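# Place the part on the cabinet rack

## Task

Set the part onto the rack inside the cabinet, then open the gripper and pull the arm away from it.

## Robot and tools

Robot: two arms, left_arm and right_arm, each ending in a parallel two-finger gripper. The naming does not tell you which side of a camera image an arm shows up on. Occasionally something may jerk a held part or shove a loose object. Nothing may end up off the table, whether dropped or knocked.

Frame: every pose lives in one shared scene frame. Its origin sits on the tabletop midway between the arms; +z is up, +x reaches out across the table, and left_arm is mounted toward +y. Positions are in metres; orientations are quaternions written w first (qw, qx, qy, qz). Each gripper's fingers extend along its own +z axis and close along its own y axis. The reported end_effector_position is the point between the pads, about 1 cm short of the fingertips. Printed positions can be slightly wrong, worse at long reach, and arms usually stop a centimetre or more from the commanded spot, typically low.

The row format, shared by move and execute_actions: one flat list of 16 numbers covering both arms, even when only one moves. First left_arm: x, y, z, qw, qx, qy, qz, opening; then right_arm in the same order. x, y, z and the quaternion are an absolute target pose for that gripper in the scene frame, not an offset. Opening runs from -1 (closed) to +1 (fully open, 0.094 m). To keep an arm or its orientation still, repeat the exact pose from the latest result before it stopped, with the opening it should keep, in every row; don't copy a drifted quaternion from later readings.

execute_actions(actions): a list of up to 15 actions, run in sequence. Each action is a table of up to 15 rows; each row lasts one control step of 1/30 s, and a short table repeats its final row until 15 steps pass. An empty list simply returns the current state and images. Any target lying over 0.6 m from a gripper's current position, measured along any of that gripper's own axes, makes the action refused for both arms; if the first action fails that check or any action is malformed, the whole call does nothing. Per step the commanded pose is clipped to within 70 mm and 16 degrees of where the gripper actually is, so distant targets take several actions; the arm stops at its last clipped pose, so keep sending the remainder. Position wins over orientation when both can't be met.

move(target, speed, blocking): target is one 16-number row as above. Each gripper travels a straight line toward its pose, both finishing together, over 0.5 to 10 s (cut off at 10 s if longer). speed is the path's top speed in m/s, 0.002 to 0.5, default 0.25; rotation is capped at double that value in rad/s. The opening is applied when the move begins. Paths ignore obstacles and the other arm; grippers may lag, wander or overshoot speed, particularly with a nearly straight arm. Faster contact hits harder, and aiming further past a surface presses harder. blocking=false returns after 0.5 s while motion continues; until a result reports the move ended, further moves and execute_actions are rejected, so use wait or stop first.

wait(seconds): 0 to 10; arms keep their last command, and it returns early if a running move finishes. stop(): brakes the current move to rest (needs room, more at speed); fingers carry on. zoom_image(camera, region): camera is cam_left_wrist or cam_right_wrist (both 616x616); region is [x0, y0, x1, y1] in pixels from the top-left, at most 504 by 504. finished_scene(scene): pass the number of the current scene to end it; irreversible, and the goal must be met and stable at that moment.

Reading results: the state line 'left_arm: ... | right_arm: ...' gives each gripper's position and quaternion. 'Hand target' shows the pose each controller is currently driving toward. A 'pose unreachable' line means a clearance check altered or blocked that arm's command. The move line reports an ending such as done, off_target, moving, held or fault, plus limits: paced means the sent pose was clipped; held means a check blocked some steps, after which the arm may jump faster than speed. If only one arm is named, the other finished at rest. Distances to each pose are listed. grip_measured is the finger opening on the command scale; the last Joint positions entry is the opening in metres; each gripper may read up to about 1 mm off. Joint torques follow Joint positions order (gripper excluded), include offsets and noise, and are nonzero even in free air.

Gripping: to hold something, command an opening below grip_measured, about 0.03 under for a firm hold, less for a gentler one. Pad force tops out near 50 to 62 N, lower for items under about 2 mm thick, with a brief spike on first contact.

Joint limits (rad, base to gripper): waist -2.618 to 3.054, shoulder 0 to 3.142, elbow 0 to 3.142, wrist pitch -1.571 to 1.571, wrist yaw -1.571 to 1.571, wrist roll -2.094 to 2.094. Elbows stop just before straight.

Avoid: arms colliding or pushing on each other (may end the scene), drops, slips, slams and hard pushes. Carrying loads heats motors: MOTOR HOT appears from 75 °C; at 90 °C that arm halts for 10 s; at 100 °C it loses hold and falls (OVER-TEMPERATURE FAULT). Keep motions smooth and efficient, and release and back away after placing.

Each tool is called as name(argument=value, ...) on one line, values as JSON.

## Session

execute_actions(actions=[])

Scene clock: 0.00 s.
left_arm: end_effector_position=(+0.0782, +0.3078, +0.1305) grip_measured=+1.000 end_effector_quat_wxyz=(+0.090, +0.822, -0.531, +0.184) | right_arm: end_effector_position=(+0.5344, -0.1642, +0.1063) grip_measured=+1.000 end_effector_quat_wxyz=(+0.442, +0.004, +0.893, +0.091)
Joint positions: left_arm=[ 0.994  1.217  0.962 -1.506  0.369 -0.962  0.094] | right_arm=[0.45  1.85  1.122 0.084 0.151 0.32  0.094]
Joint velocities: left_arm=[-0.012 -0.017  0.007  0.007 -0.007 -0.037  0.   ] | right_arm=[ 0.022 -0.012  0.002 -0.037 -0.051 -0.007  0.   ]
Joint torques (N m, as the arm reports them, + toward a larger angle): no reading
Motor temperatures (°C, as the motors report them): left_arm=[23 25 22 23 21 22] | right_arm=[25 25 22 23 23 22]
Hand target (left_arm): +0.079, +0.310, +0.134; +0.081, +0.822, -0.532, +0.184
Hand target (right_arm): +0.538, -0.163, +0.120; +0.455, +0.006, +0.885, +0.094

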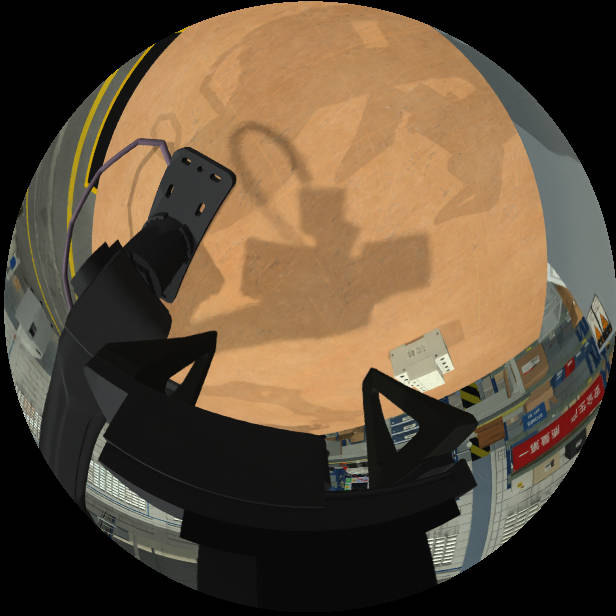

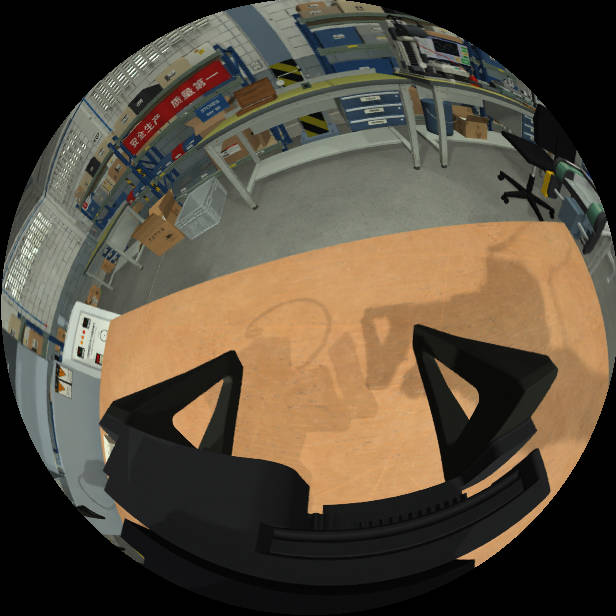

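move(target=[0.25,0.25,0.35,0,0.707,-0.707,0,1,0.35,-0.3,0.25,0.442,0.004,0.893,0.091,1])

Scene clock: 17.27 s.
left_arm: end_effector_position=(+0.2496, +0.2493, +0.3388) grip_measured=+1.000 end_effector_quat_wxyz=(-0.183, +0.689, -0.677, +0.185) | right_arm: end_effector_position=(+0.3524, -0.2990, +0.2324) grip_measured=+1.000 end_effector_quat_wxyz=(+0.421, +0.011, +0.902, +0.094)
Joint positions: left_arm=[ 0.092  1.461  1.975 -1.561  0.047 -1.505  0.094] | right_arm=[ 0.092  0.95   0.931 -0.667 -0.141  0.117  0.094]
Joint velocities: left_arm=[-0.012 -0.007  0.007  0.066 -0.037 -0.066  0.   ] | right_arm=[-0.017  0.027 -0.012 -0.022 -0.022 -0.037  0.   ]
Joint torques (N m, as the arm reports them, + toward a larger angle): left_arm=[-0.54 -3.53  8.27  1.34 -0.15  0.  ] | right_arm=[-0.64 -3.14  9.96  1.31 -0.13 -0.16]
Motor temperatures (°C, as the motors report them): left_arm=[23 25 23 23 21 22] | right_arm=[25 28 23 26 23 22]
Hand target (left_arm): +0.251, +0.250, +0.349; -0.199, +0.684, -0.676, +0.187
Hand target (right_arm): +0.353, -0.301, +0.251; +0.442, +0.006, +0.892, +0.094
Off the commanded pose (left_arm): 0.011 m, 30 deg; orientation clipped at the last step of the last action.
Off the commanded pose (right_arm): 0.018 m, 3 deg.
joint sent to its limit (left arm) — the command would take joint 4 (wrist pitch) past its lower limit, so that joint was sent only as far as its limit.
move: off_target (left_arm, right_arm); limits=paced

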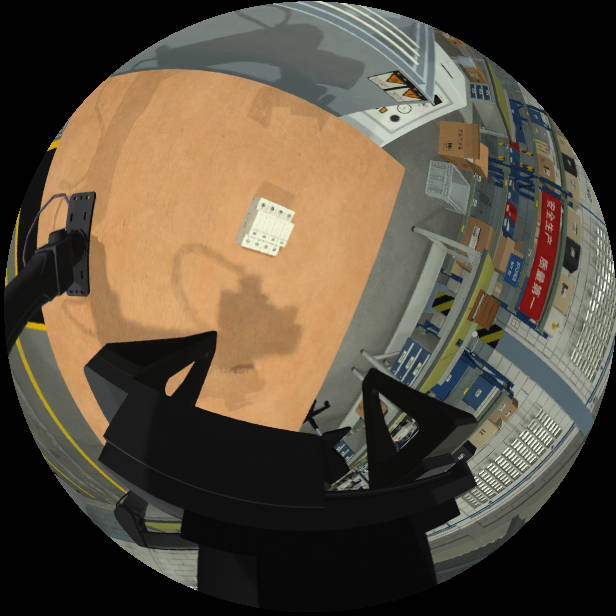

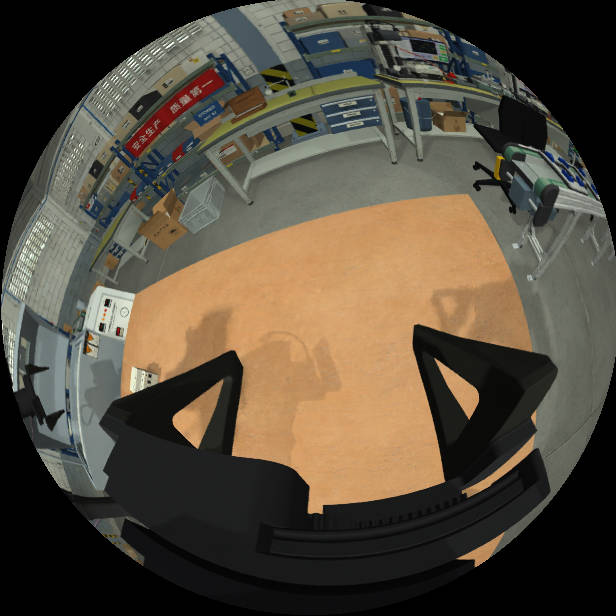

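move(target=[0.3,0.12,0.3,0.5,-0.5,0.5,0.5,1,0.35,-0.3,0.25,0.442,0.004,0.893,0.091,1])

Scene clock: 27.17 s.
left_arm: end_effector_position=(+0.3006, +0.1224, +0.2960) grip_measured=+1.000 end_effector_quat_wxyz=(+0.589, -0.383, +0.688, +0.180) | right_arm: end_effector_position=(+0.3518, -0.2988, +0.2317) grip_measured=+1.000 end_effector_quat_wxyz=(+0.420, +0.010, +0.903, +0.094)
Joint positions: left_arm=[-0.794  1.807  1.7   -1.561 -1.326 -1.882  0.094] | right_arm=[ 0.092  0.95   0.931 -0.671 -0.142  0.116  0.094]
Joint velocities: left_arm=[-0.002 -0.007 -0.022 -0.022 -0.022  0.007  0.   ] | right_arm=[-0.007 -0.017 -0.002  0.022  0.007  0.037  0.   ]
Joint torques (N m, as the arm reports them, + toward a larger angle): left_arm=[-0.55 -7.2   4.72  0.15 -0.86  0.08] | right_arm=[-0.41 -3.84  9.35  1.31 -0.01 -0.2 ]
Motor temperatures (°C, as the motors report them): left_arm=[23 25 23 24 21 22] | right_arm=[25 27 24 27 23 22]
Hand target (left_arm): +0.300, +0.121, +0.298; +0.600, -0.364, +0.687, +0.191
Hand target (right_arm): +0.350, -0.300, +0.250; +0.442, +0.004, +0.893, +0.091
Off the commanded pose (left_arm): 0.005 m, 46 deg; orientation clipped at the last step of the last action.
Off the commanded pose (right_arm): 0.018 m, 3 deg.
joint sent to its limit (left arm) — the command would take joint 4 (wrist pitch) past its lower limit, so that joint was sent only as far as its limit.
move: off_target (left_arm, right_arm); limits=paced

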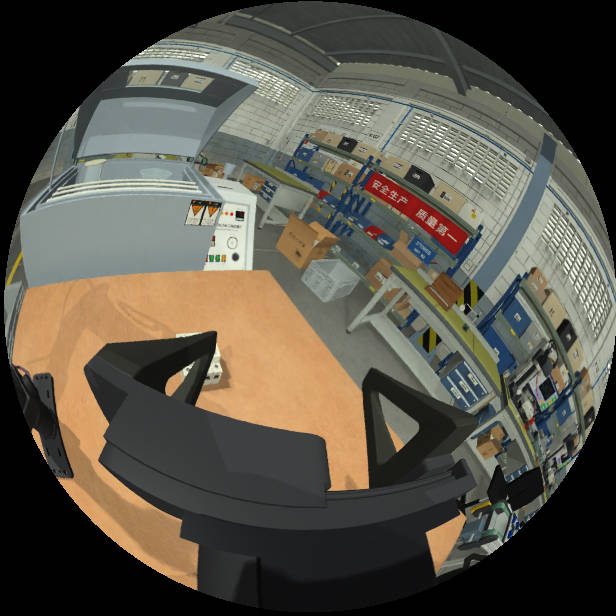

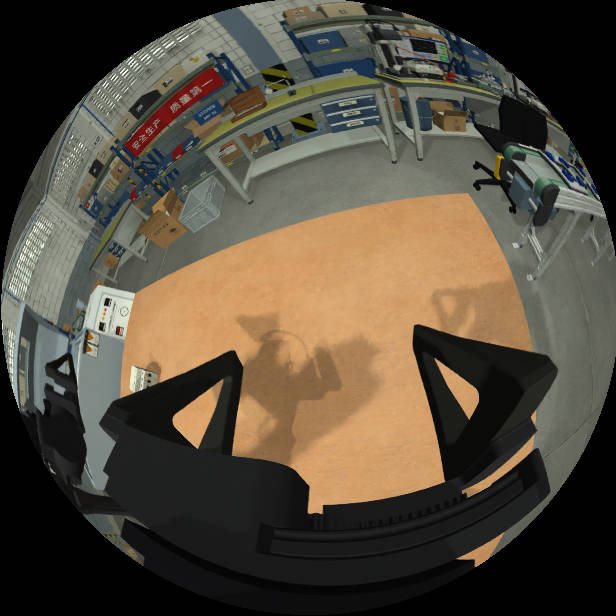

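move(target=[0.25,0.42,0.45,-0.183,0.689,-0.677,0.185,1,0.35,-0.3,0.25,0.442,0.004,0.893,0.091,1])

zoom_image(camera="cam_left_wrist", region=[60,0,560,400])

Scene clock: 35.17 s.
left_arm: end_effector_position=(+0.2524, +0.4209, +0.4426) grip_measured=+1.000 end_effector_quat_wxyz=(-0.365, +0.664, -0.609, +0.235) | right_arm: end_effector_position=(+0.3518, -0.2988, +0.2317) grip_measured=+1.000 end_effector_quat_wxyz=(+0.420, +0.010, +0.903, +0.094)
Joint positions: left_arm=[ 0.751  1.704  2.53  -1.563  0.383 -1.074  0.094] | right_arm=[ 0.092  0.95   0.931 -0.671 -0.142  0.116  0.094]
Joint velocities: left_arm=[ 0.007 -0.007  0.012  0.051  0.095  0.007  0.   ] | right_arm=[-0.007  0.007 -0.022 -0.051 -0.022  0.007  0.   ]
Joint torques (N m, as the arm reports them, + toward a larger angle): left_arm=[ 0.73 -4.47  6.86  1.78  0.23  0.02] | right_arm=[-0.2  -3.96  9.15  1.29 -0.01 -0.16]
Motor temperatures (°C, as the motors report them): left_arm=[23 26 23 24 21 22] | right_arm=[25 26 25 27 23 22]
Hand target (left_arm): +0.251, +0.421, +0.451; -0.376, +0.658, -0.607, +0.240
Hand target (right_arm): +0.350, -0.300, +0.250; +0.442, +0.004, +0.892, +0.091
Off the commanded pose (left_arm): 0.008 m, 23 deg; orientation clipped at the last step of the last action.
Off the commanded pose (right_arm): 0.018 m, 3 deg.
joint sent to its limit (left arm) — the command would take joint 4 (wrist pitch) past its lower limit, so that joint was sent only as far as its limit.
move: off_target (left_arm, right_arm); limits=paced

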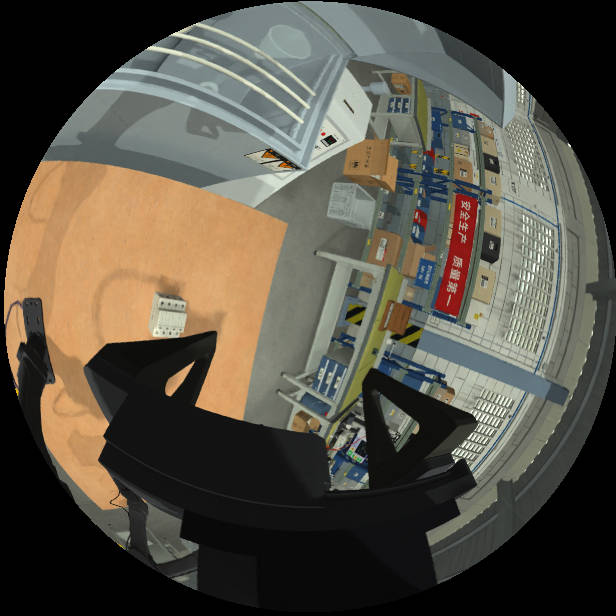

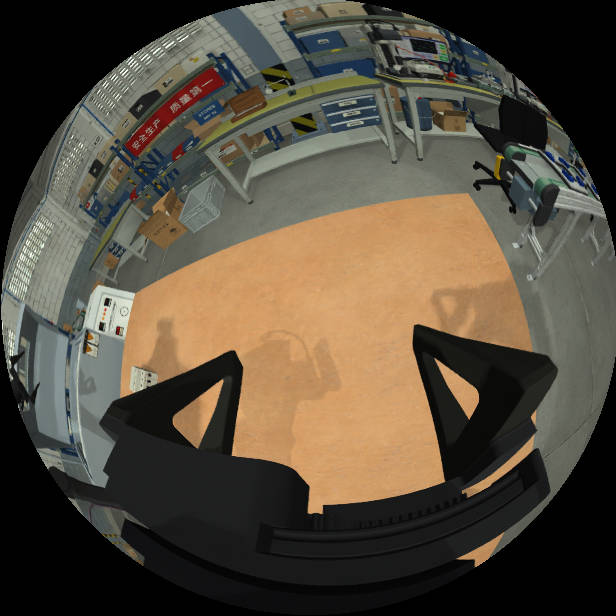

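Region (60, 0, 560, 400) of cam_left_wrist's 616x616 image, scaled by 1.008, with more detail than that image has; it fills the top 403 rows of this view, and the rest is white.

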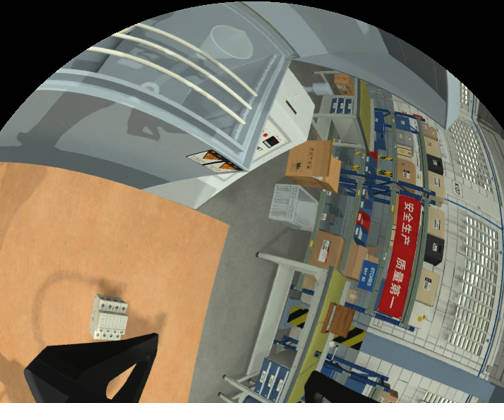

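move(target=[0.3,0.42,0.2,0,0.707,-0.707,0,1,0.35,-0.3,0.25,0.442,0.004,0.893,0.091,1])

Scene clock: 64.40 s.
left_arm: end_effector_position=(+0.3020, +0.4198, +0.1946) grip_measured=+1.000 end_effector_quat_wxyz=(-0.051, +0.709, -0.703, +0.023) | right_arm: end_effector_position=(+0.3518, -0.2988, +0.2317) grip_measured=+1.000 end_effector_quat_wxyz=(+0.420, +0.010, +0.903, +0.094)
Joint positions: left_arm=[ 0.502  2.021  2.125 -1.564  0.015 -1.076  0.094] | right_arm=[ 0.092  0.95   0.931 -0.671 -0.142  0.115  0.094]
Joint velocities: left_arm=[ 0.012 -0.012  0.012  0.007  0.037 -0.007  0.   ] | right_arm=[-0.002 -0.017  0.007 -0.022  0.007 -0.007  0.   ]
Joint torques (N m, as the arm reports them, + toward a larger angle): left_arm=[ -0.34 -10.05   5.34   0.58  -0.18  -0.06] | right_arm=[-0.24 -3.75  9.22  1.31 -0.04 -0.18]
Motor temperatures (°C, as the motors report them): left_arm=[23 26 23 26 21 22] | right_arm=[25 26 25 28 23 22]
Hand target (left_arm): +0.299, +0.419, +0.199; -0.057, +0.709, -0.703, +0.014
Hand target (right_arm): +0.350, -0.300, +0.250; +0.442, +0.004, +0.892, +0.091
Off the commanded pose (left_arm): 0.006 m, 6 deg.
Off the commanded pose (right_arm): 0.018 m, 3 deg.
joint sent to its limit (left arm) — the command would take joint 4 (wrist pitch) past its lower limit, so that joint was sent only as far as its limit.
move: off_target (left_arm, right_arm)

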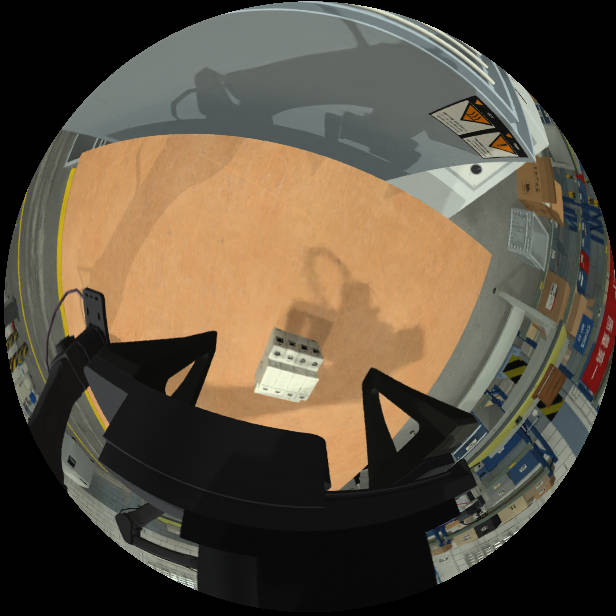

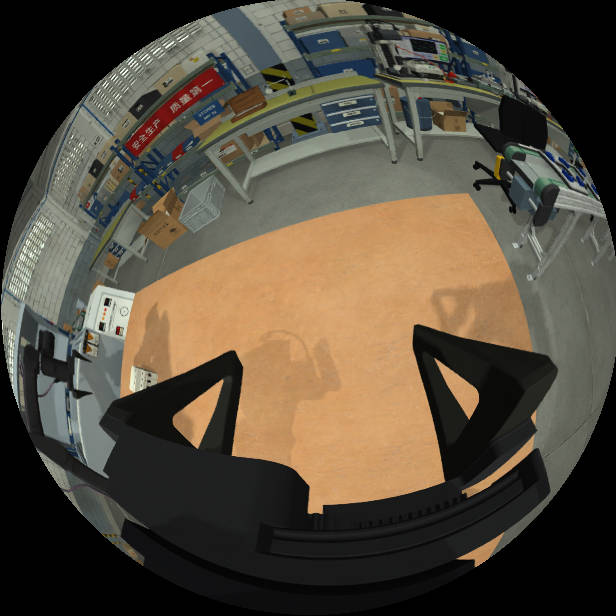

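move(target=[0.3,0.41,0.12,0,0.707,-0.707,0,1,0.35,-0.3,0.25,0.442,0.004,0.893,0.091,1], speed=0.15)

Scene clock: 69.93 s.
left_arm: end_effector_position=(+0.2981, +0.4094, +0.1167) grip_measured=+1.000 end_effector_quat_wxyz=(+0.012, +0.708, -0.706, +0.003) | right_arm: end_effector_position=(+0.3518, -0.2988, +0.2317) grip_measured=+1.000 end_effector_quat_wxyz=(+0.420, +0.010, +0.903, +0.094)
Joint positions: left_arm=[ 0.482  2.063  1.877 -1.406  0.013 -1.087  0.094] | right_arm=[ 0.092  0.95   0.931 -0.671 -0.142  0.115  0.094]
Joint velocities: left_arm=[-0.012  0.002  0.007  0.022 -0.022 -0.022  0.   ] | right_arm=[ 0.007 -0.007  0.007  0.007 -0.066 -0.007  0.   ]
Joint torques (N m, as the arm reports them, + toward a larger angle): left_arm=[ -0.39 -10.38   5.34   0.48  -0.15  -0.09] | right_arm=[-0.08 -3.93  9.2   1.3  -0.03 -0.15]
Motor temperatures (°C, as the motors report them): left_arm=[23 27 23 25 21 22] | right_arm=[25 26 26 28 23 22]
Hand target (left_arm): +0.300, +0.410, +0.120; +0.000, +0.707, -0.707, -0.000
Hand target (right_arm): +0.350, -0.300, +0.250; +0.442, +0.004, +0.892, +0.091
Off the commanded pose (left_arm): 0.004 m, 1 deg.
Off the commanded pose (right_arm): 0.018 m, 3 deg.
move: off_target (right_arm)

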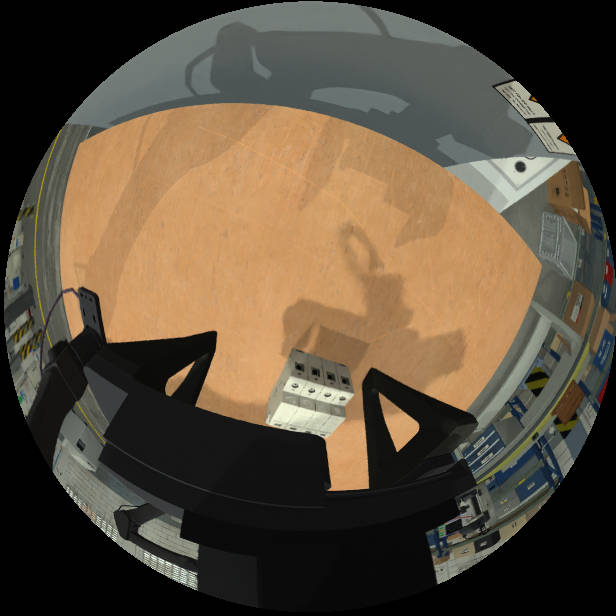

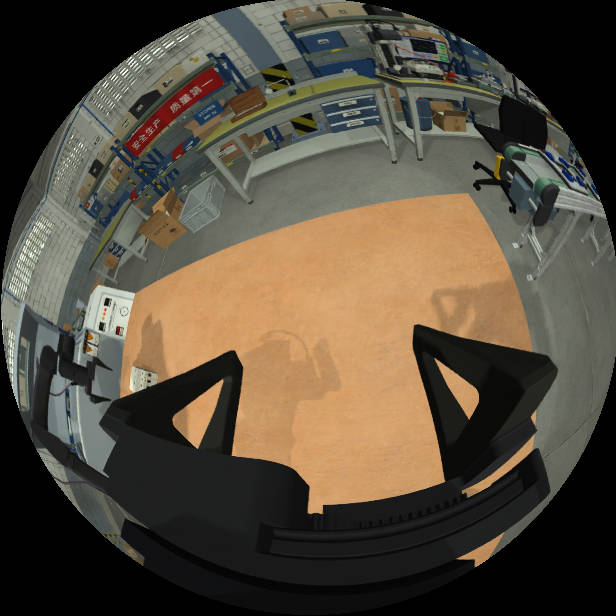

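move(target=[0.32,0.365,0.12,0,0.707,-0.707,0,1,0.35,-0.3,0.25,0.442,0.004,0.893,0.091,1], speed=0.15)

Scene clock: 81.03 s.
left_arm: end_effector_position=(+0.3196, +0.3613, +0.1167) grip_measured=+1.000 end_effector_quat_wxyz=(+0.011, +0.703, -0.711, +0.002) | right_arm: end_effector_position=(+0.3518, -0.2988, +0.2317) grip_measured=+1.000 end_effector_quat_wxyz=(+0.420, +0.010, +0.903, +0.094)
Joint positions: left_arm=[ 0.347  2.063  1.877 -1.404  0.013 -1.208  0.094] | right_arm=[ 0.092  0.95   0.931 -0.671 -0.142  0.115  0.094]
Joint velocities: left_arm=[ 0.012  0.002 -0.007  0.022 -0.022  0.022  0.   ] | right_arm=[-0.007 -0.002 -0.017 -0.022 -0.037  0.022  0.   ]
Joint torques (N m, as the arm reports them, + toward a larger angle): left_arm=[  0.29 -10.21   5.72   0.47  -0.15  -0.08] | right_arm=[-0.06 -3.79  9.31  1.27 -0.02 -0.19]
Motor temperatures (°C, as the motors report them): left_arm=[23 28 23 25 21 22] | right_arm=[25 26 26 29 23 22]
Hand target (left_arm): +0.320, +0.365, +0.120; +0.000, +0.707, -0.707, -0.000
Hand target (right_arm): +0.350, -0.300, +0.250; +0.442, +0.004, +0.892, +0.091
Off the commanded pose (left_arm): 0.005 m, 1 deg.
Off the commanded pose (right_arm): 0.018 m, 3 deg.
move: off_target (right_arm)

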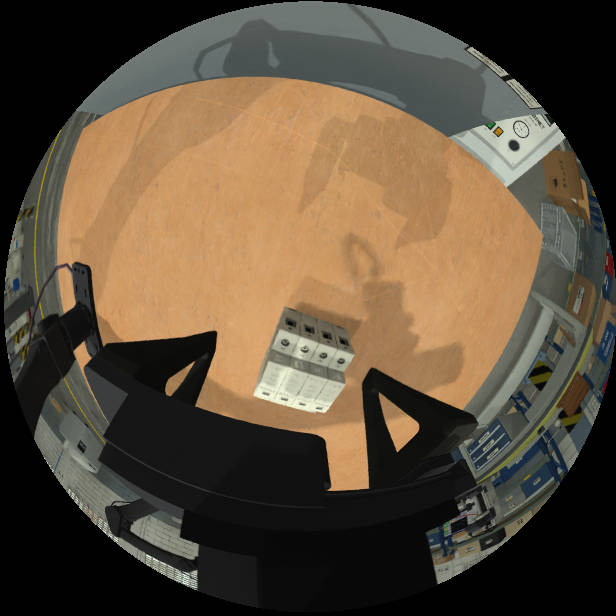

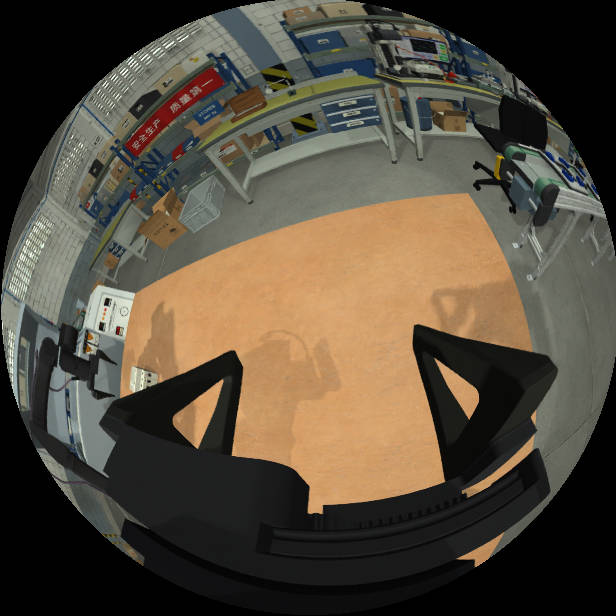

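move(target=[0.32,0.365,0.095,0,0.707,-0.707,0,1,0.35,-0.3,0.25,0.442,0.004,0.893,0.091,1], speed=0.08)

zoom_image(camera="cam_left_wrist", region=[150,230,450,480])

Scene clock: 88.53 s.
left_arm: end_effector_position=(+0.3207, +0.3617, +0.0927) grip_measured=+1.000 end_effector_quat_wxyz=(+0.010, +0.704, -0.710, +0.003) | right_arm: end_effector_position=(+0.3518, -0.2988, +0.2317) grip_measured=+1.000 end_effector_quat_wxyz=(+0.420, +0.010, +0.903, +0.094)
Joint positions: left_arm=[ 0.347  2.063  1.782 -1.305  0.013 -1.211  0.094] | right_arm=[ 0.092  0.95   0.931 -0.671 -0.142  0.115  0.094]
Joint velocities: left_arm=[ 0.002  0.002 -0.002  0.037  0.066 -0.007  0.   ] | right_arm=[-0.022  0.012 -0.007  0.022 -0.037 -0.022  0.   ]
Joint torques (N m, as the arm reports them, + toward a larger angle): left_arm=[  0.27 -10.46   5.12   0.48  -0.13  -0.08] | right_arm=[-0.04 -3.85  9.13  1.31 -0.02 -0.15]
Motor temperatures (°C, as the motors report them): left_arm=[23 29 23 24 21 22] | right_arm=[25 26 26 29 23 22]
Hand target (left_arm): +0.320, +0.365, +0.095; +0.000, +0.707, -0.707, +0.000
Hand target (right_arm): +0.350, -0.300, +0.250; +0.442, +0.004, +0.892, +0.091
Off the commanded pose (left_arm): 0.004 m, 1 deg.
Off the commanded pose (right_arm): 0.018 m, 3 deg.
move: off_target (right_arm)

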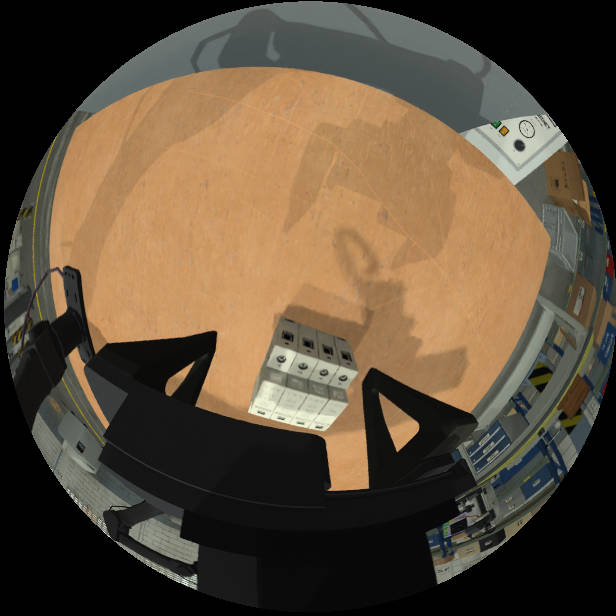

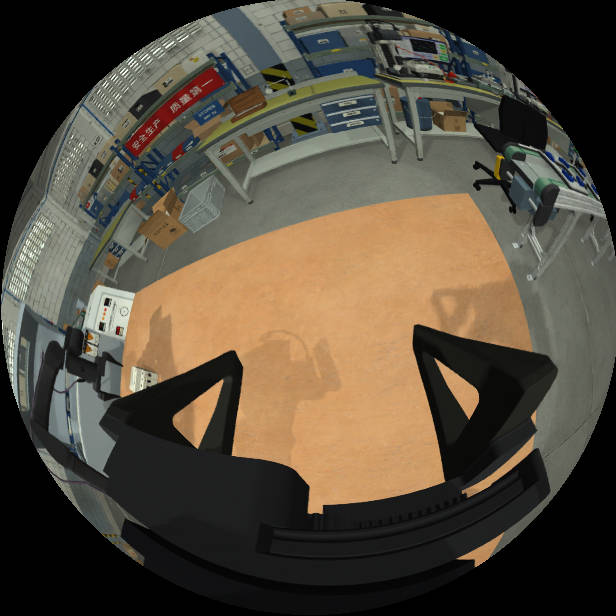

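Region (150, 230, 450, 480) of cam_left_wrist's 616x616 image, scaled by 1.680, with more detail than that image has.

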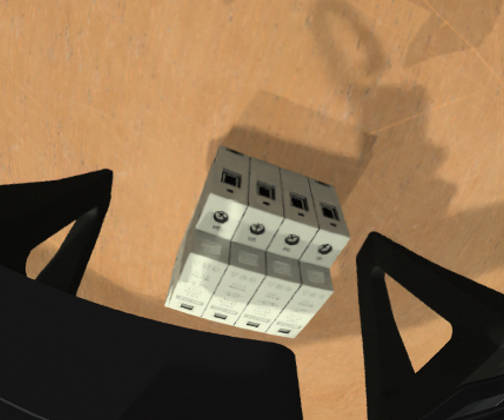

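move(target=[0.328,0.335,0.095,0,0.643,-0.766,0,1,0.35,-0.3,0.25,0.442,0.004,0.893,0.091,1], speed=0.08)

zoom_image(camera="cam_left_wrist", region=[150,230,450,480])

Scene clock: 94.27 s.
left_arm: end_effector_position=(+0.3297, +0.3360, +0.0927) grip_measured=+1.000 end_effector_quat_wxyz=(-0.008, -0.648, +0.761, -0.003) | right_arm: end_effector_position=(+0.3518, -0.2988, +0.2317) grip_measured=+1.000 end_effector_quat_wxyz=(+0.420, +0.010, +0.903, +0.094)
Joint positions: left_arm=[ 0.278  2.063  1.782 -1.303  0.013 -1.13   0.094] | right_arm=[ 0.092  0.95   0.931 -0.671 -0.142  0.115  0.094]
Joint velocities: left_arm=[-0.012 -0.007 -0.002 -0.037  0.022  0.066  0.   ] | right_arm=[-0.007 -0.012 -0.012  0.022 -0.037 -0.037  0.   ]
Joint torques (N m, as the arm reports them, + toward a larger angle): left_arm=[ -0.38 -10.87   4.47   0.5   -0.14   0.04] | right_arm=[-0.21 -3.91  9.36  1.3  -0.03 -0.14]
Motor temperatures (°C, as the motors report them): left_arm=[23 29 23 24 21 22] | right_arm=[25 26 26 29 23 22]
Hand target (left_arm): +0.328, +0.335, +0.095; -0.000, -0.643, +0.766, +0.000
Hand target (right_arm): +0.350, -0.300, +0.250; +0.442, +0.004, +0.892, +0.091
Off the commanded pose (left_arm): 0.003 m, 1 deg.
Off the commanded pose (right_arm): 0.018 m, 3 deg.
move: off_target (right_arm)

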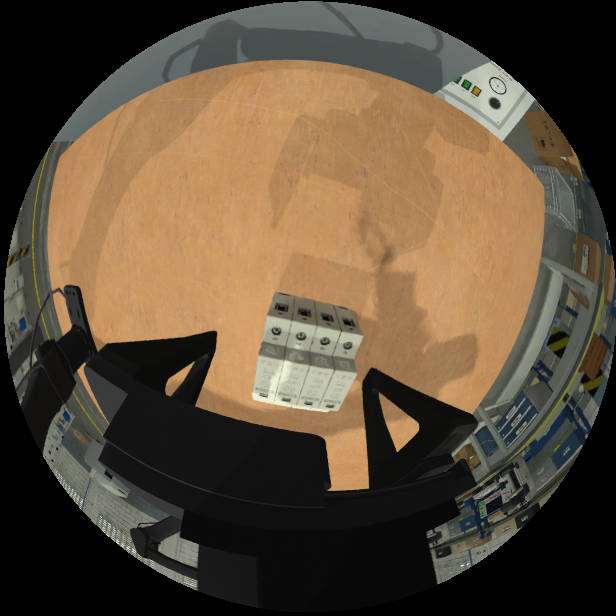

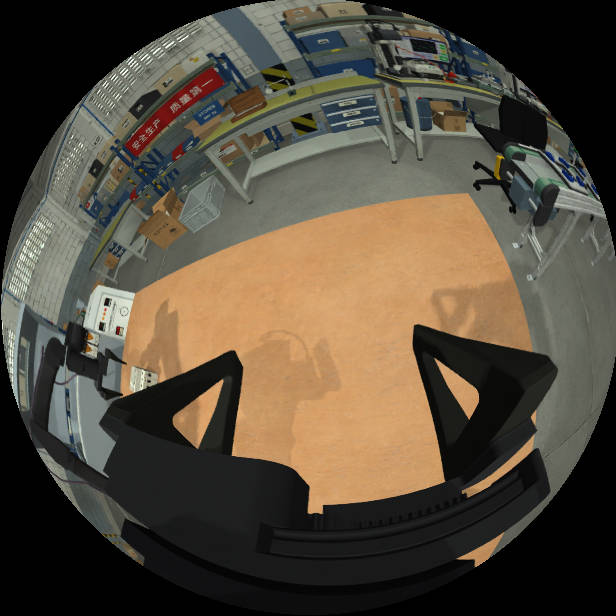

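Region (150, 230, 450, 480) of cam_left_wrist's 616x616 image, scaled by 1.680, with more detail than that image has.

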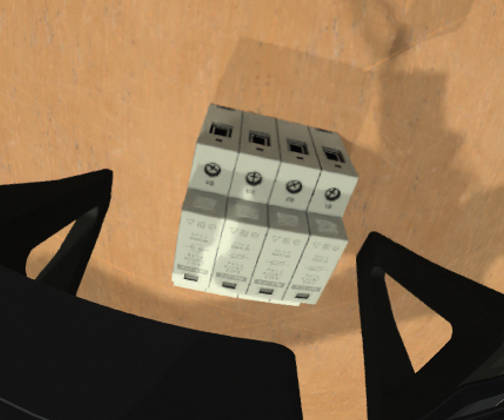

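move(target=[0.338,0.325,0.095,0,0.643,-0.766,0,1,0.35,-0.3,0.25,0.442,0.004,0.893,0.091,1], speed=0.08)

move(target=[0.338,0.325,0.05,0,0.643,-0.766,0,1,0.35,-0.3,0.25,0.442,0.004,0.893,0.091,1], speed=0.05)

Scene clock: 103.27 s.
left_arm: end_effector_position=(+0.3327, +0.3236, +0.0879) grip_measured=+1.000 end_effector_quat_wxyz=(-0.014, -0.642, +0.766, -0.000) | right_arm: end_effector_position=(+0.3518, -0.2988, +0.2317) grip_measured=+1.000 end_effector_quat_wxyz=(+0.420, +0.010, +0.903, +0.094)
Joint positions: left_arm=[ 0.246  2.076  1.782 -1.303  0.013 -1.146  0.094] | right_arm=[ 0.092  0.95   0.931 -0.671 -0.142  0.115  0.094]
Joint velocities: left_arm=[-0.002  0.002 -0.002 -0.037 -0.007  0.095  0.   ] | right_arm=[ 0.007 -0.002  0.007  0.081  0.007  0.007  0.   ]
Joint torques (N m, as the arm reports them, + toward a larger angle): left_arm=[-0.3  -9.8   7.73  0.32 -0.14 -0.08] | right_arm=[-0.32 -3.81  9.13  1.29 -0.04 -0.13]
Motor temperatures (°C, as the motors report them): left_arm=[23 30 23 24 21 22] | right_arm=[25 26 26 29 23 22]
Hand target (left_arm): +0.338, +0.325, +0.095; -0.000, -0.643, +0.766, -0.000
Hand target (right_arm): +0.350, -0.300, +0.250; +0.442, +0.004, +0.892, +0.091
Off the commanded pose (left_arm): 0.009 m, 2 deg.
Off the commanded pose (right_arm): 0.018 m, 3 deg.
move: off_target (right_arm)

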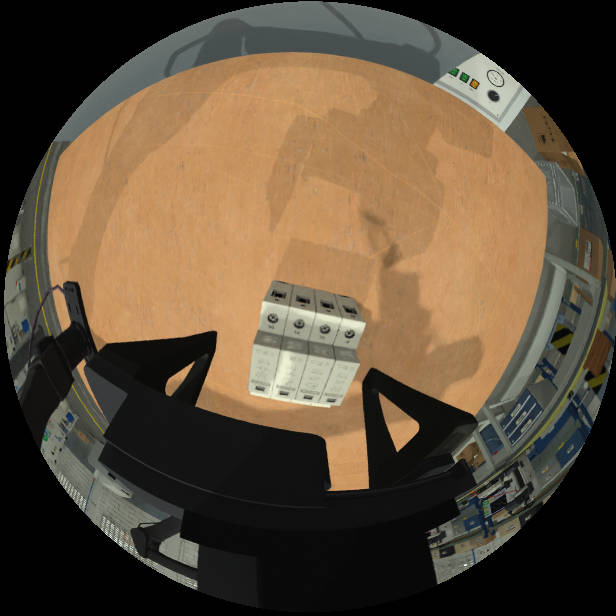

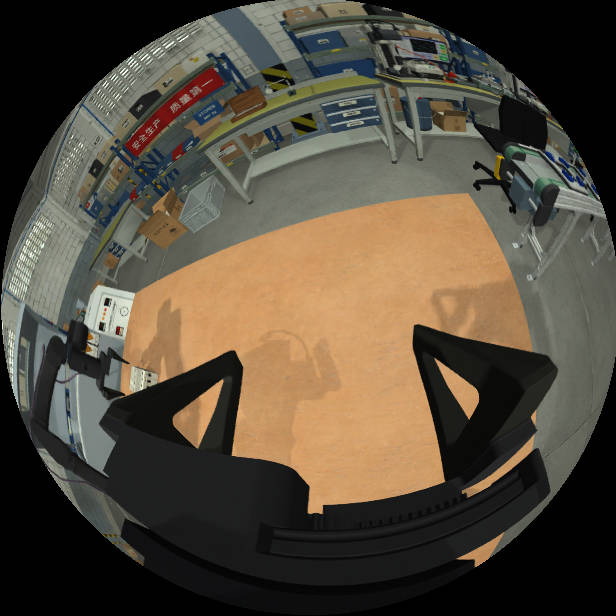

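Scene clock: 104.50 s.
left_arm: end_effector_position=(+0.3377, +0.3249, +0.0506) grip_measured=+1.000 end_effector_quat_wxyz=(-0.006, -0.643, +0.766, -0.004) | right_arm: end_effector_position=(+0.3518, -0.2988, +0.2317) grip_measured=+1.000 end_effector_quat_wxyz=(+0.420, +0.010, +0.903, +0.094)
Joint positions: left_arm=[ 0.246  2.097  1.666 -1.147  0.013 -1.147  0.094] | right_arm=[ 0.092  0.95   0.931 -0.671 -0.142  0.115  0.094]
Joint velocities: left_arm=[-0.002 -0.017 -0.012  0.022 -0.037  0.022  0.   ] | right_arm=[ 0.017 -0.007 -0.007 -0.051  0.007 -0.022  0.   ]
Joint torques (N m, as the arm reports them, + toward a larger angle): left_arm=[ -0.29 -10.03   5.03   0.49  -0.14  -0.08] | right_arm=[-0.04 -3.86  9.4   1.28 -0.04 -0.15]
Motor temperatures (°C, as the motors report them): left_arm=[23 30 23 24 21 22] | right_arm=[25 26 26 29 23 22]
Hand target (left_arm): +0.338, +0.325, +0.050; -0.000, -0.643, +0.766, -0.000
Hand target (right_arm): +0.350, -0.300, +0.250; +0.442, +0.004, +0.892, +0.091
Off the commanded pose (left_arm): 0.001 m, 1 deg.
Off the commanded pose (right_arm): 0.018 m, 3 deg.
move: off_target (right_arm)

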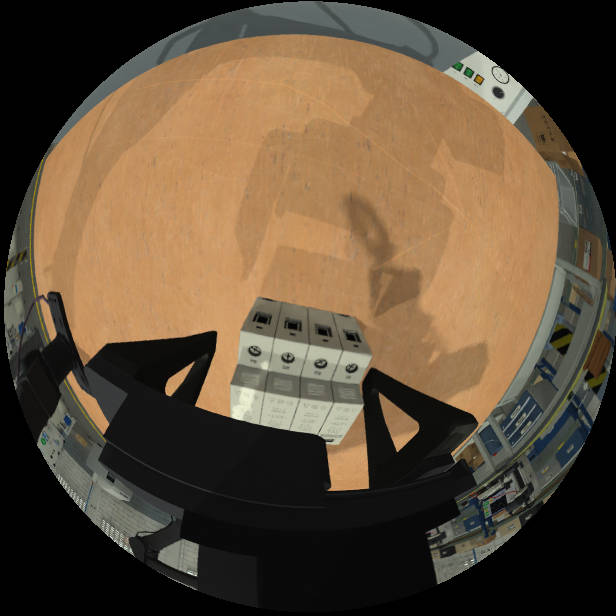

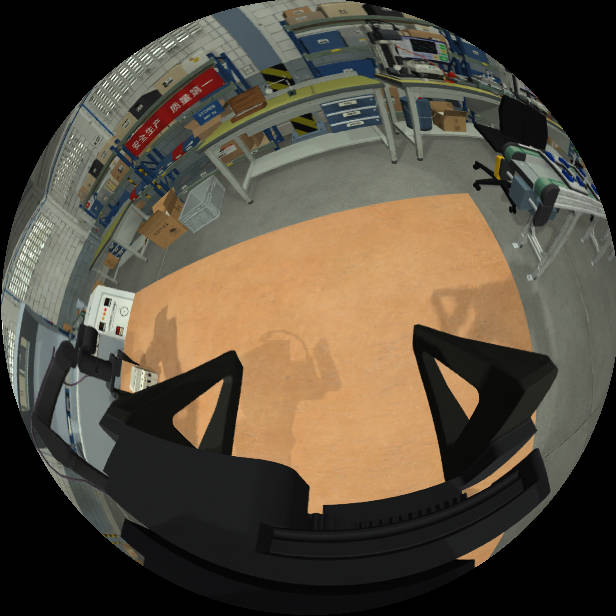

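move(target=[0.34,0.318,0.04,0,0.643,-0.766,0,1,0.35,-0.3,0.25,0.442,0.004,0.893,0.091,1], speed=0.04)

move(target=[0.34,0.318,0.04,0,0.643,-0.766,0,0.4,0.35,-0.3,0.25,0.442,0.004,0.893,0.091,1])

Scene clock: 109.47 s.
left_arm: end_effector_position=(+0.3394, +0.3189, +0.0402) grip_measured=+1.000 end_effector_quat_wxyz=(-0.007, -0.643, +0.766, -0.004) | right_arm: end_effector_position=(+0.3518, -0.2988, +0.2317) grip_measured=+1.000 end_effector_quat_wxyz=(+0.420, +0.010, +0.903, +0.094)
Joint positions: left_arm=[ 0.23   2.109  1.642 -1.113  0.013 -1.164  0.094] | right_arm=[ 0.092  0.95   0.931 -0.671 -0.142  0.115  0.094]
Joint velocities: left_arm=[ 0.007 -0.002  0.002 -0.051 -0.022 -0.095  0.   ] | right_arm=[ 0.012  0.007 -0.002  0.037  0.066  0.037  0.   ]
Joint torques (N m, as the arm reports them, + toward a larger angle): left_arm=[ -0.46 -10.15   5.     0.49  -0.14  -0.08] | right_arm=[-0.07 -3.73  9.2   1.28 -0.04 -0.16]
Motor temperatures (°C, as the motors report them): left_arm=[23 30 23 24 21 22] | right_arm=[25 26 26 29 23 22]
Hand target (left_arm): +0.340, +0.318, +0.040; -0.000, -0.643, +0.766, -0.000
Hand target (right_arm): +0.350, -0.300, +0.250; +0.442, +0.004, +0.892, +0.091
Off the commanded pose (left_arm): 0.001 m, 1 deg.
Off the commanded pose (right_arm): 0.018 m, 3 deg.
move: off_target (right_arm)

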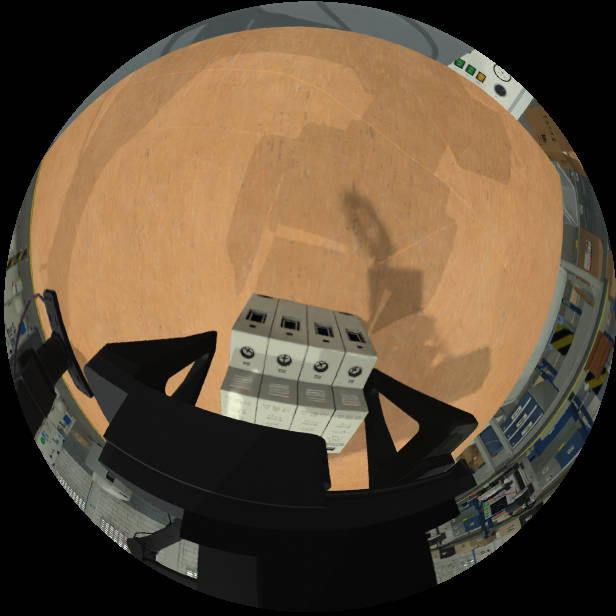

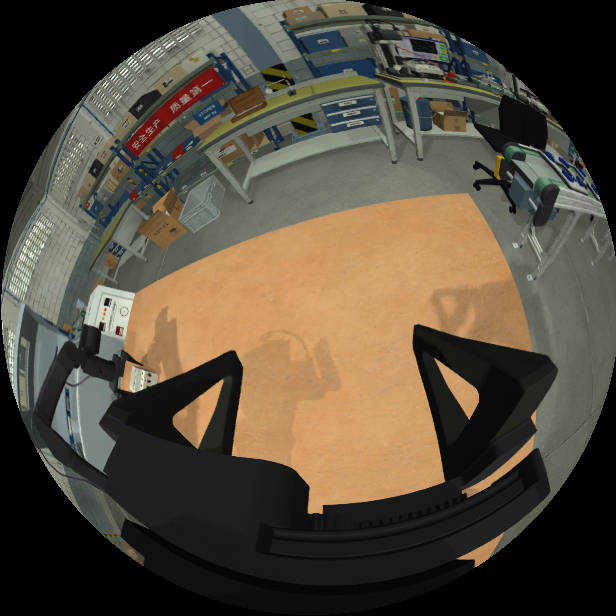

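Scene clock: 110.17 s.
left_arm: end_effector_position=(+0.3401, +0.3187, +0.0400) grip_measured=+0.529 end_effector_quat_wxyz=(-0.006, -0.643, +0.765, -0.005) | right_arm: end_effector_position=(+0.3518, -0.2988, +0.2317) grip_measured=+1.000 end_effector_quat_wxyz=(+0.420, +0.010, +0.903, +0.094)
Joint positions: left_arm=[ 0.23   2.109  1.642 -1.11   0.015 -1.165  0.072] | right_arm=[ 0.092  0.95   0.931 -0.671 -0.142  0.115  0.094]
Joint velocities: left_arm=[ 0.012  0.002 -0.007  0.022 -0.022 -0.081 -0.002] | right_arm=[-0.007 -0.002 -0.012  0.007  0.022 -0.081  0.   ]
Joint torques (N m, as the arm reports them, + toward a larger angle): left_arm=[ -0.45 -10.16   5.04   0.5   -0.15  -0.09] | right_arm=[-0.23 -3.87  9.25  1.31 -0.04 -0.12]
Motor temperatures (°C, as the motors report them): left_arm=[23 30 23 24 21 22] | right_arm=[25 26 26 29 23 22]
Hand target (left_arm): +0.340, +0.318, +0.040; -0.000, -0.643, +0.766, -0.000
Hand target (right_arm): +0.350, -0.300, +0.250; +0.442, +0.004, +0.892, +0.091
Off the commanded pose (left_arm): 0.001 m, 1 deg.
Off the commanded pose (right_arm): 0.018 m, 3 deg.
move: off_target (right_arm)

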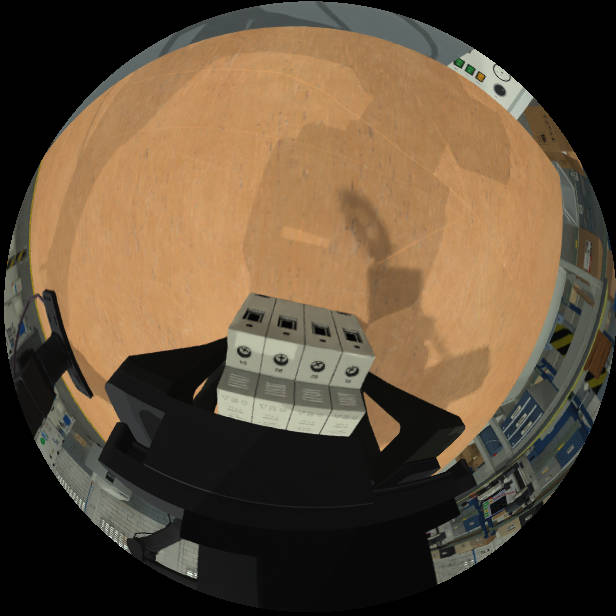

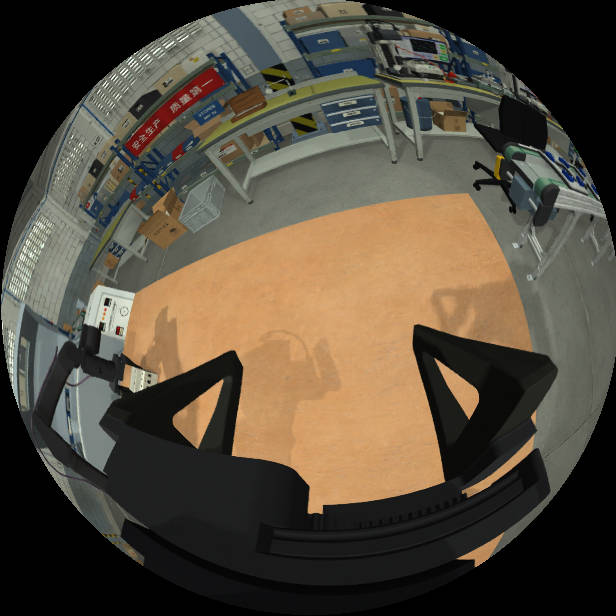

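move(target=[0.36,0.34,0.42,0,0.643,-0.766,0,0.4,0.35,-0.3,0.25,0.442,0.004,0.893,0.091,1], speed=0.15)

Scene clock: 119.13 s.
left_arm: end_effector_position=(+0.3736, +0.3411, +0.3934) grip_measured=+0.522 end_effector_quat_wxyz=(+0.349, -0.589, +0.716, -0.139) | right_arm: end_effector_position=(+0.3518, -0.2988, +0.2317) grip_measured=+1.000 end_effector_quat_wxyz=(+0.420, +0.010, +0.903, +0.094)
Joint positions: left_arm=[ 0.237  1.994  2.756 -1.564 -0.047 -1.118  0.072] | right_arm=[ 0.092  0.95   0.931 -0.671 -0.142  0.115  0.094]
Joint velocities: left_arm=[ 0.007  0.002 -0.002 -0.022  0.037  0.037 -0.001] | right_arm=[ 0.002 -0.017  0.007 -0.051 -0.066  0.037  0.   ]
Joint torques (N m, as the arm reports them, + toward a larger angle): left_arm=[ 0.6  -9.95  7.79  1.73  0.04  0.05] | right_arm=[-0.18 -3.98  9.18  1.28 -0.07 -0.1 ]
Motor temperatures (°C, as the motors report them): left_arm=[23 30 23 24 21 22] | right_arm=[25 26 26 30 23 22]
Hand target (left_arm): +0.361, +0.340, +0.419; +0.377, -0.580, +0.705, -0.156
Hand target (right_arm): +0.350, -0.300, +0.250; +0.442, +0.004, +0.892, +0.091
Off the commanded pose (left_arm): 0.030 m, 44 deg; orientation clipped at the last step of the last action.
Off the commanded pose (right_arm): 0.018 m, 3 deg.
joint sent to its limit (left arm) — the command would take joint 4 (wrist pitch) past its lower limit, so that joint was sent only as far as its limit.
move: off_target (left_arm, right_arm); limits=paced

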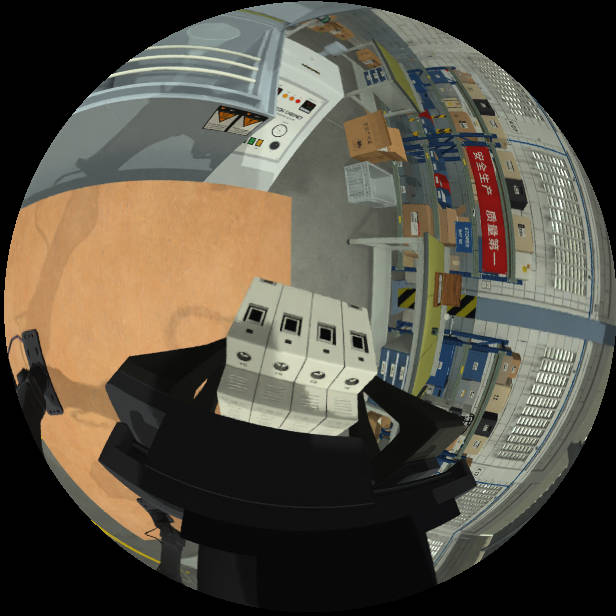

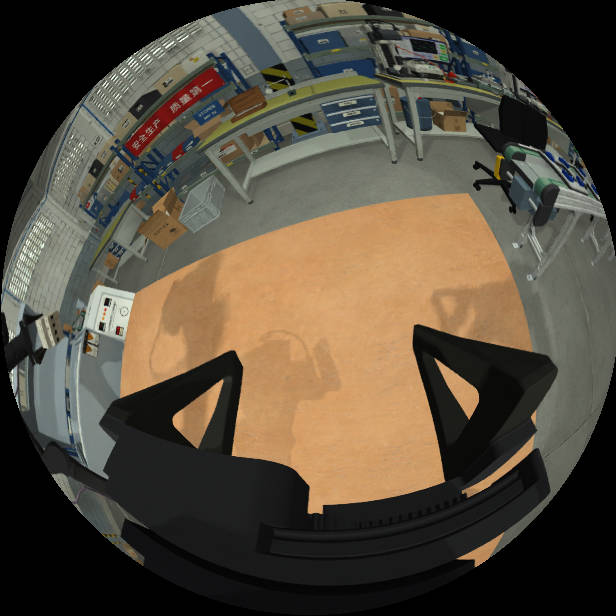

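move(target=[0.36,0.30,0.08,0,0,1,0,0.4,0.35,-0.3,0.25,0.442,0.004,0.893,0.091,1], speed=0.15)

Scene clock: 150.50 s.
left_arm: end_effector_position=(+0.3541, +0.2997, +0.0670) grip_measured=+0.522 end_effector_quat_wxyz=(-0.020, -0.012, +1.000, -0.007) | right_arm: end_effector_position=(+0.3518, -0.2988, +0.2317) grip_measured=+1.000 end_effector_quat_wxyz=(+0.420, +0.010, +0.903, +0.094)
Joint positions: left_arm=[ 0.174  2.167  1.84  -1.286  0.007  0.153  0.072] | right_arm=[ 0.092  0.95   0.931 -0.671 -0.142  0.115  0.094]
Joint velocities: left_arm=[-0.002 -0.002 -0.007  0.022  0.007  0.007  0.   ] | right_arm=[ 0.007 -0.012 -0.017 -0.007  0.007 -0.051  0.   ]
Joint torques (N m, as the arm reports them, + toward a larger angle): left_arm=[ -0.4  -12.38   6.23   0.34  -0.13   0.05] | right_arm=[-0.27 -3.79  9.2   1.28 -0.04 -0.12]
Motor temperatures (°C, as the motors report them): left_arm=[23 31 24 26 21 22] | right_arm=[25 26 27 30 23 22]
Hand target (left_arm): +0.358, +0.299, +0.080; -0.001, -0.004, +1.000, +0.002
Hand target (right_arm): +0.350, -0.300, +0.250; +0.442, +0.004, +0.892, +0.091
Off the commanded pose (left_arm): 0.014 m, 3 deg.
Off the commanded pose (right_arm): 0.018 m, 3 deg.
move: off_target (left_arm, right_arm)

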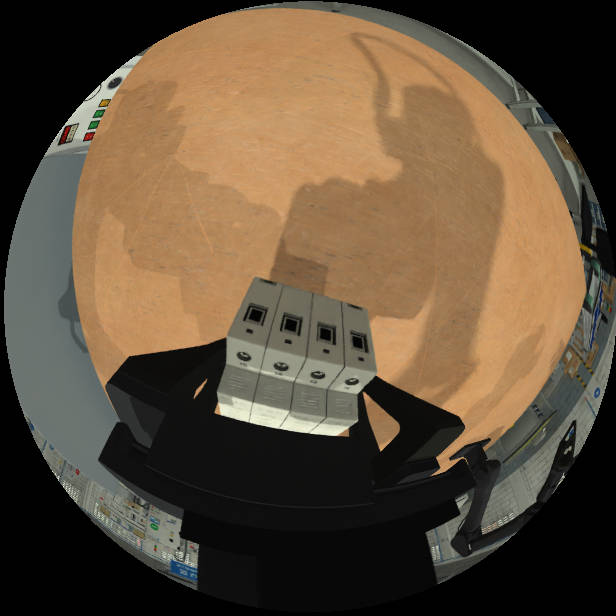

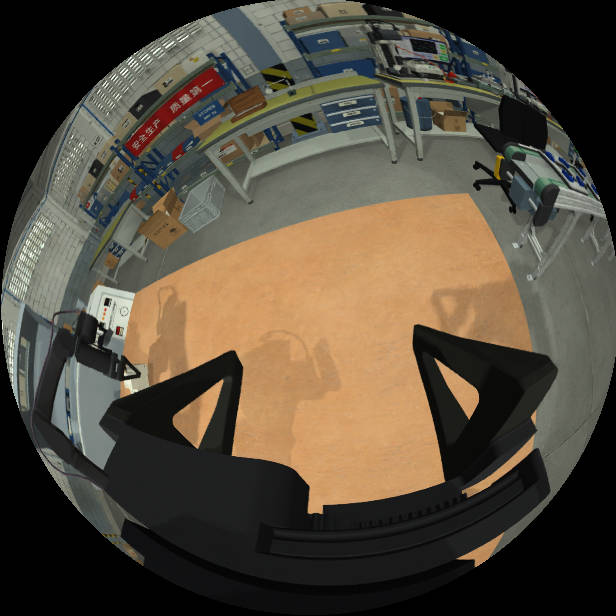

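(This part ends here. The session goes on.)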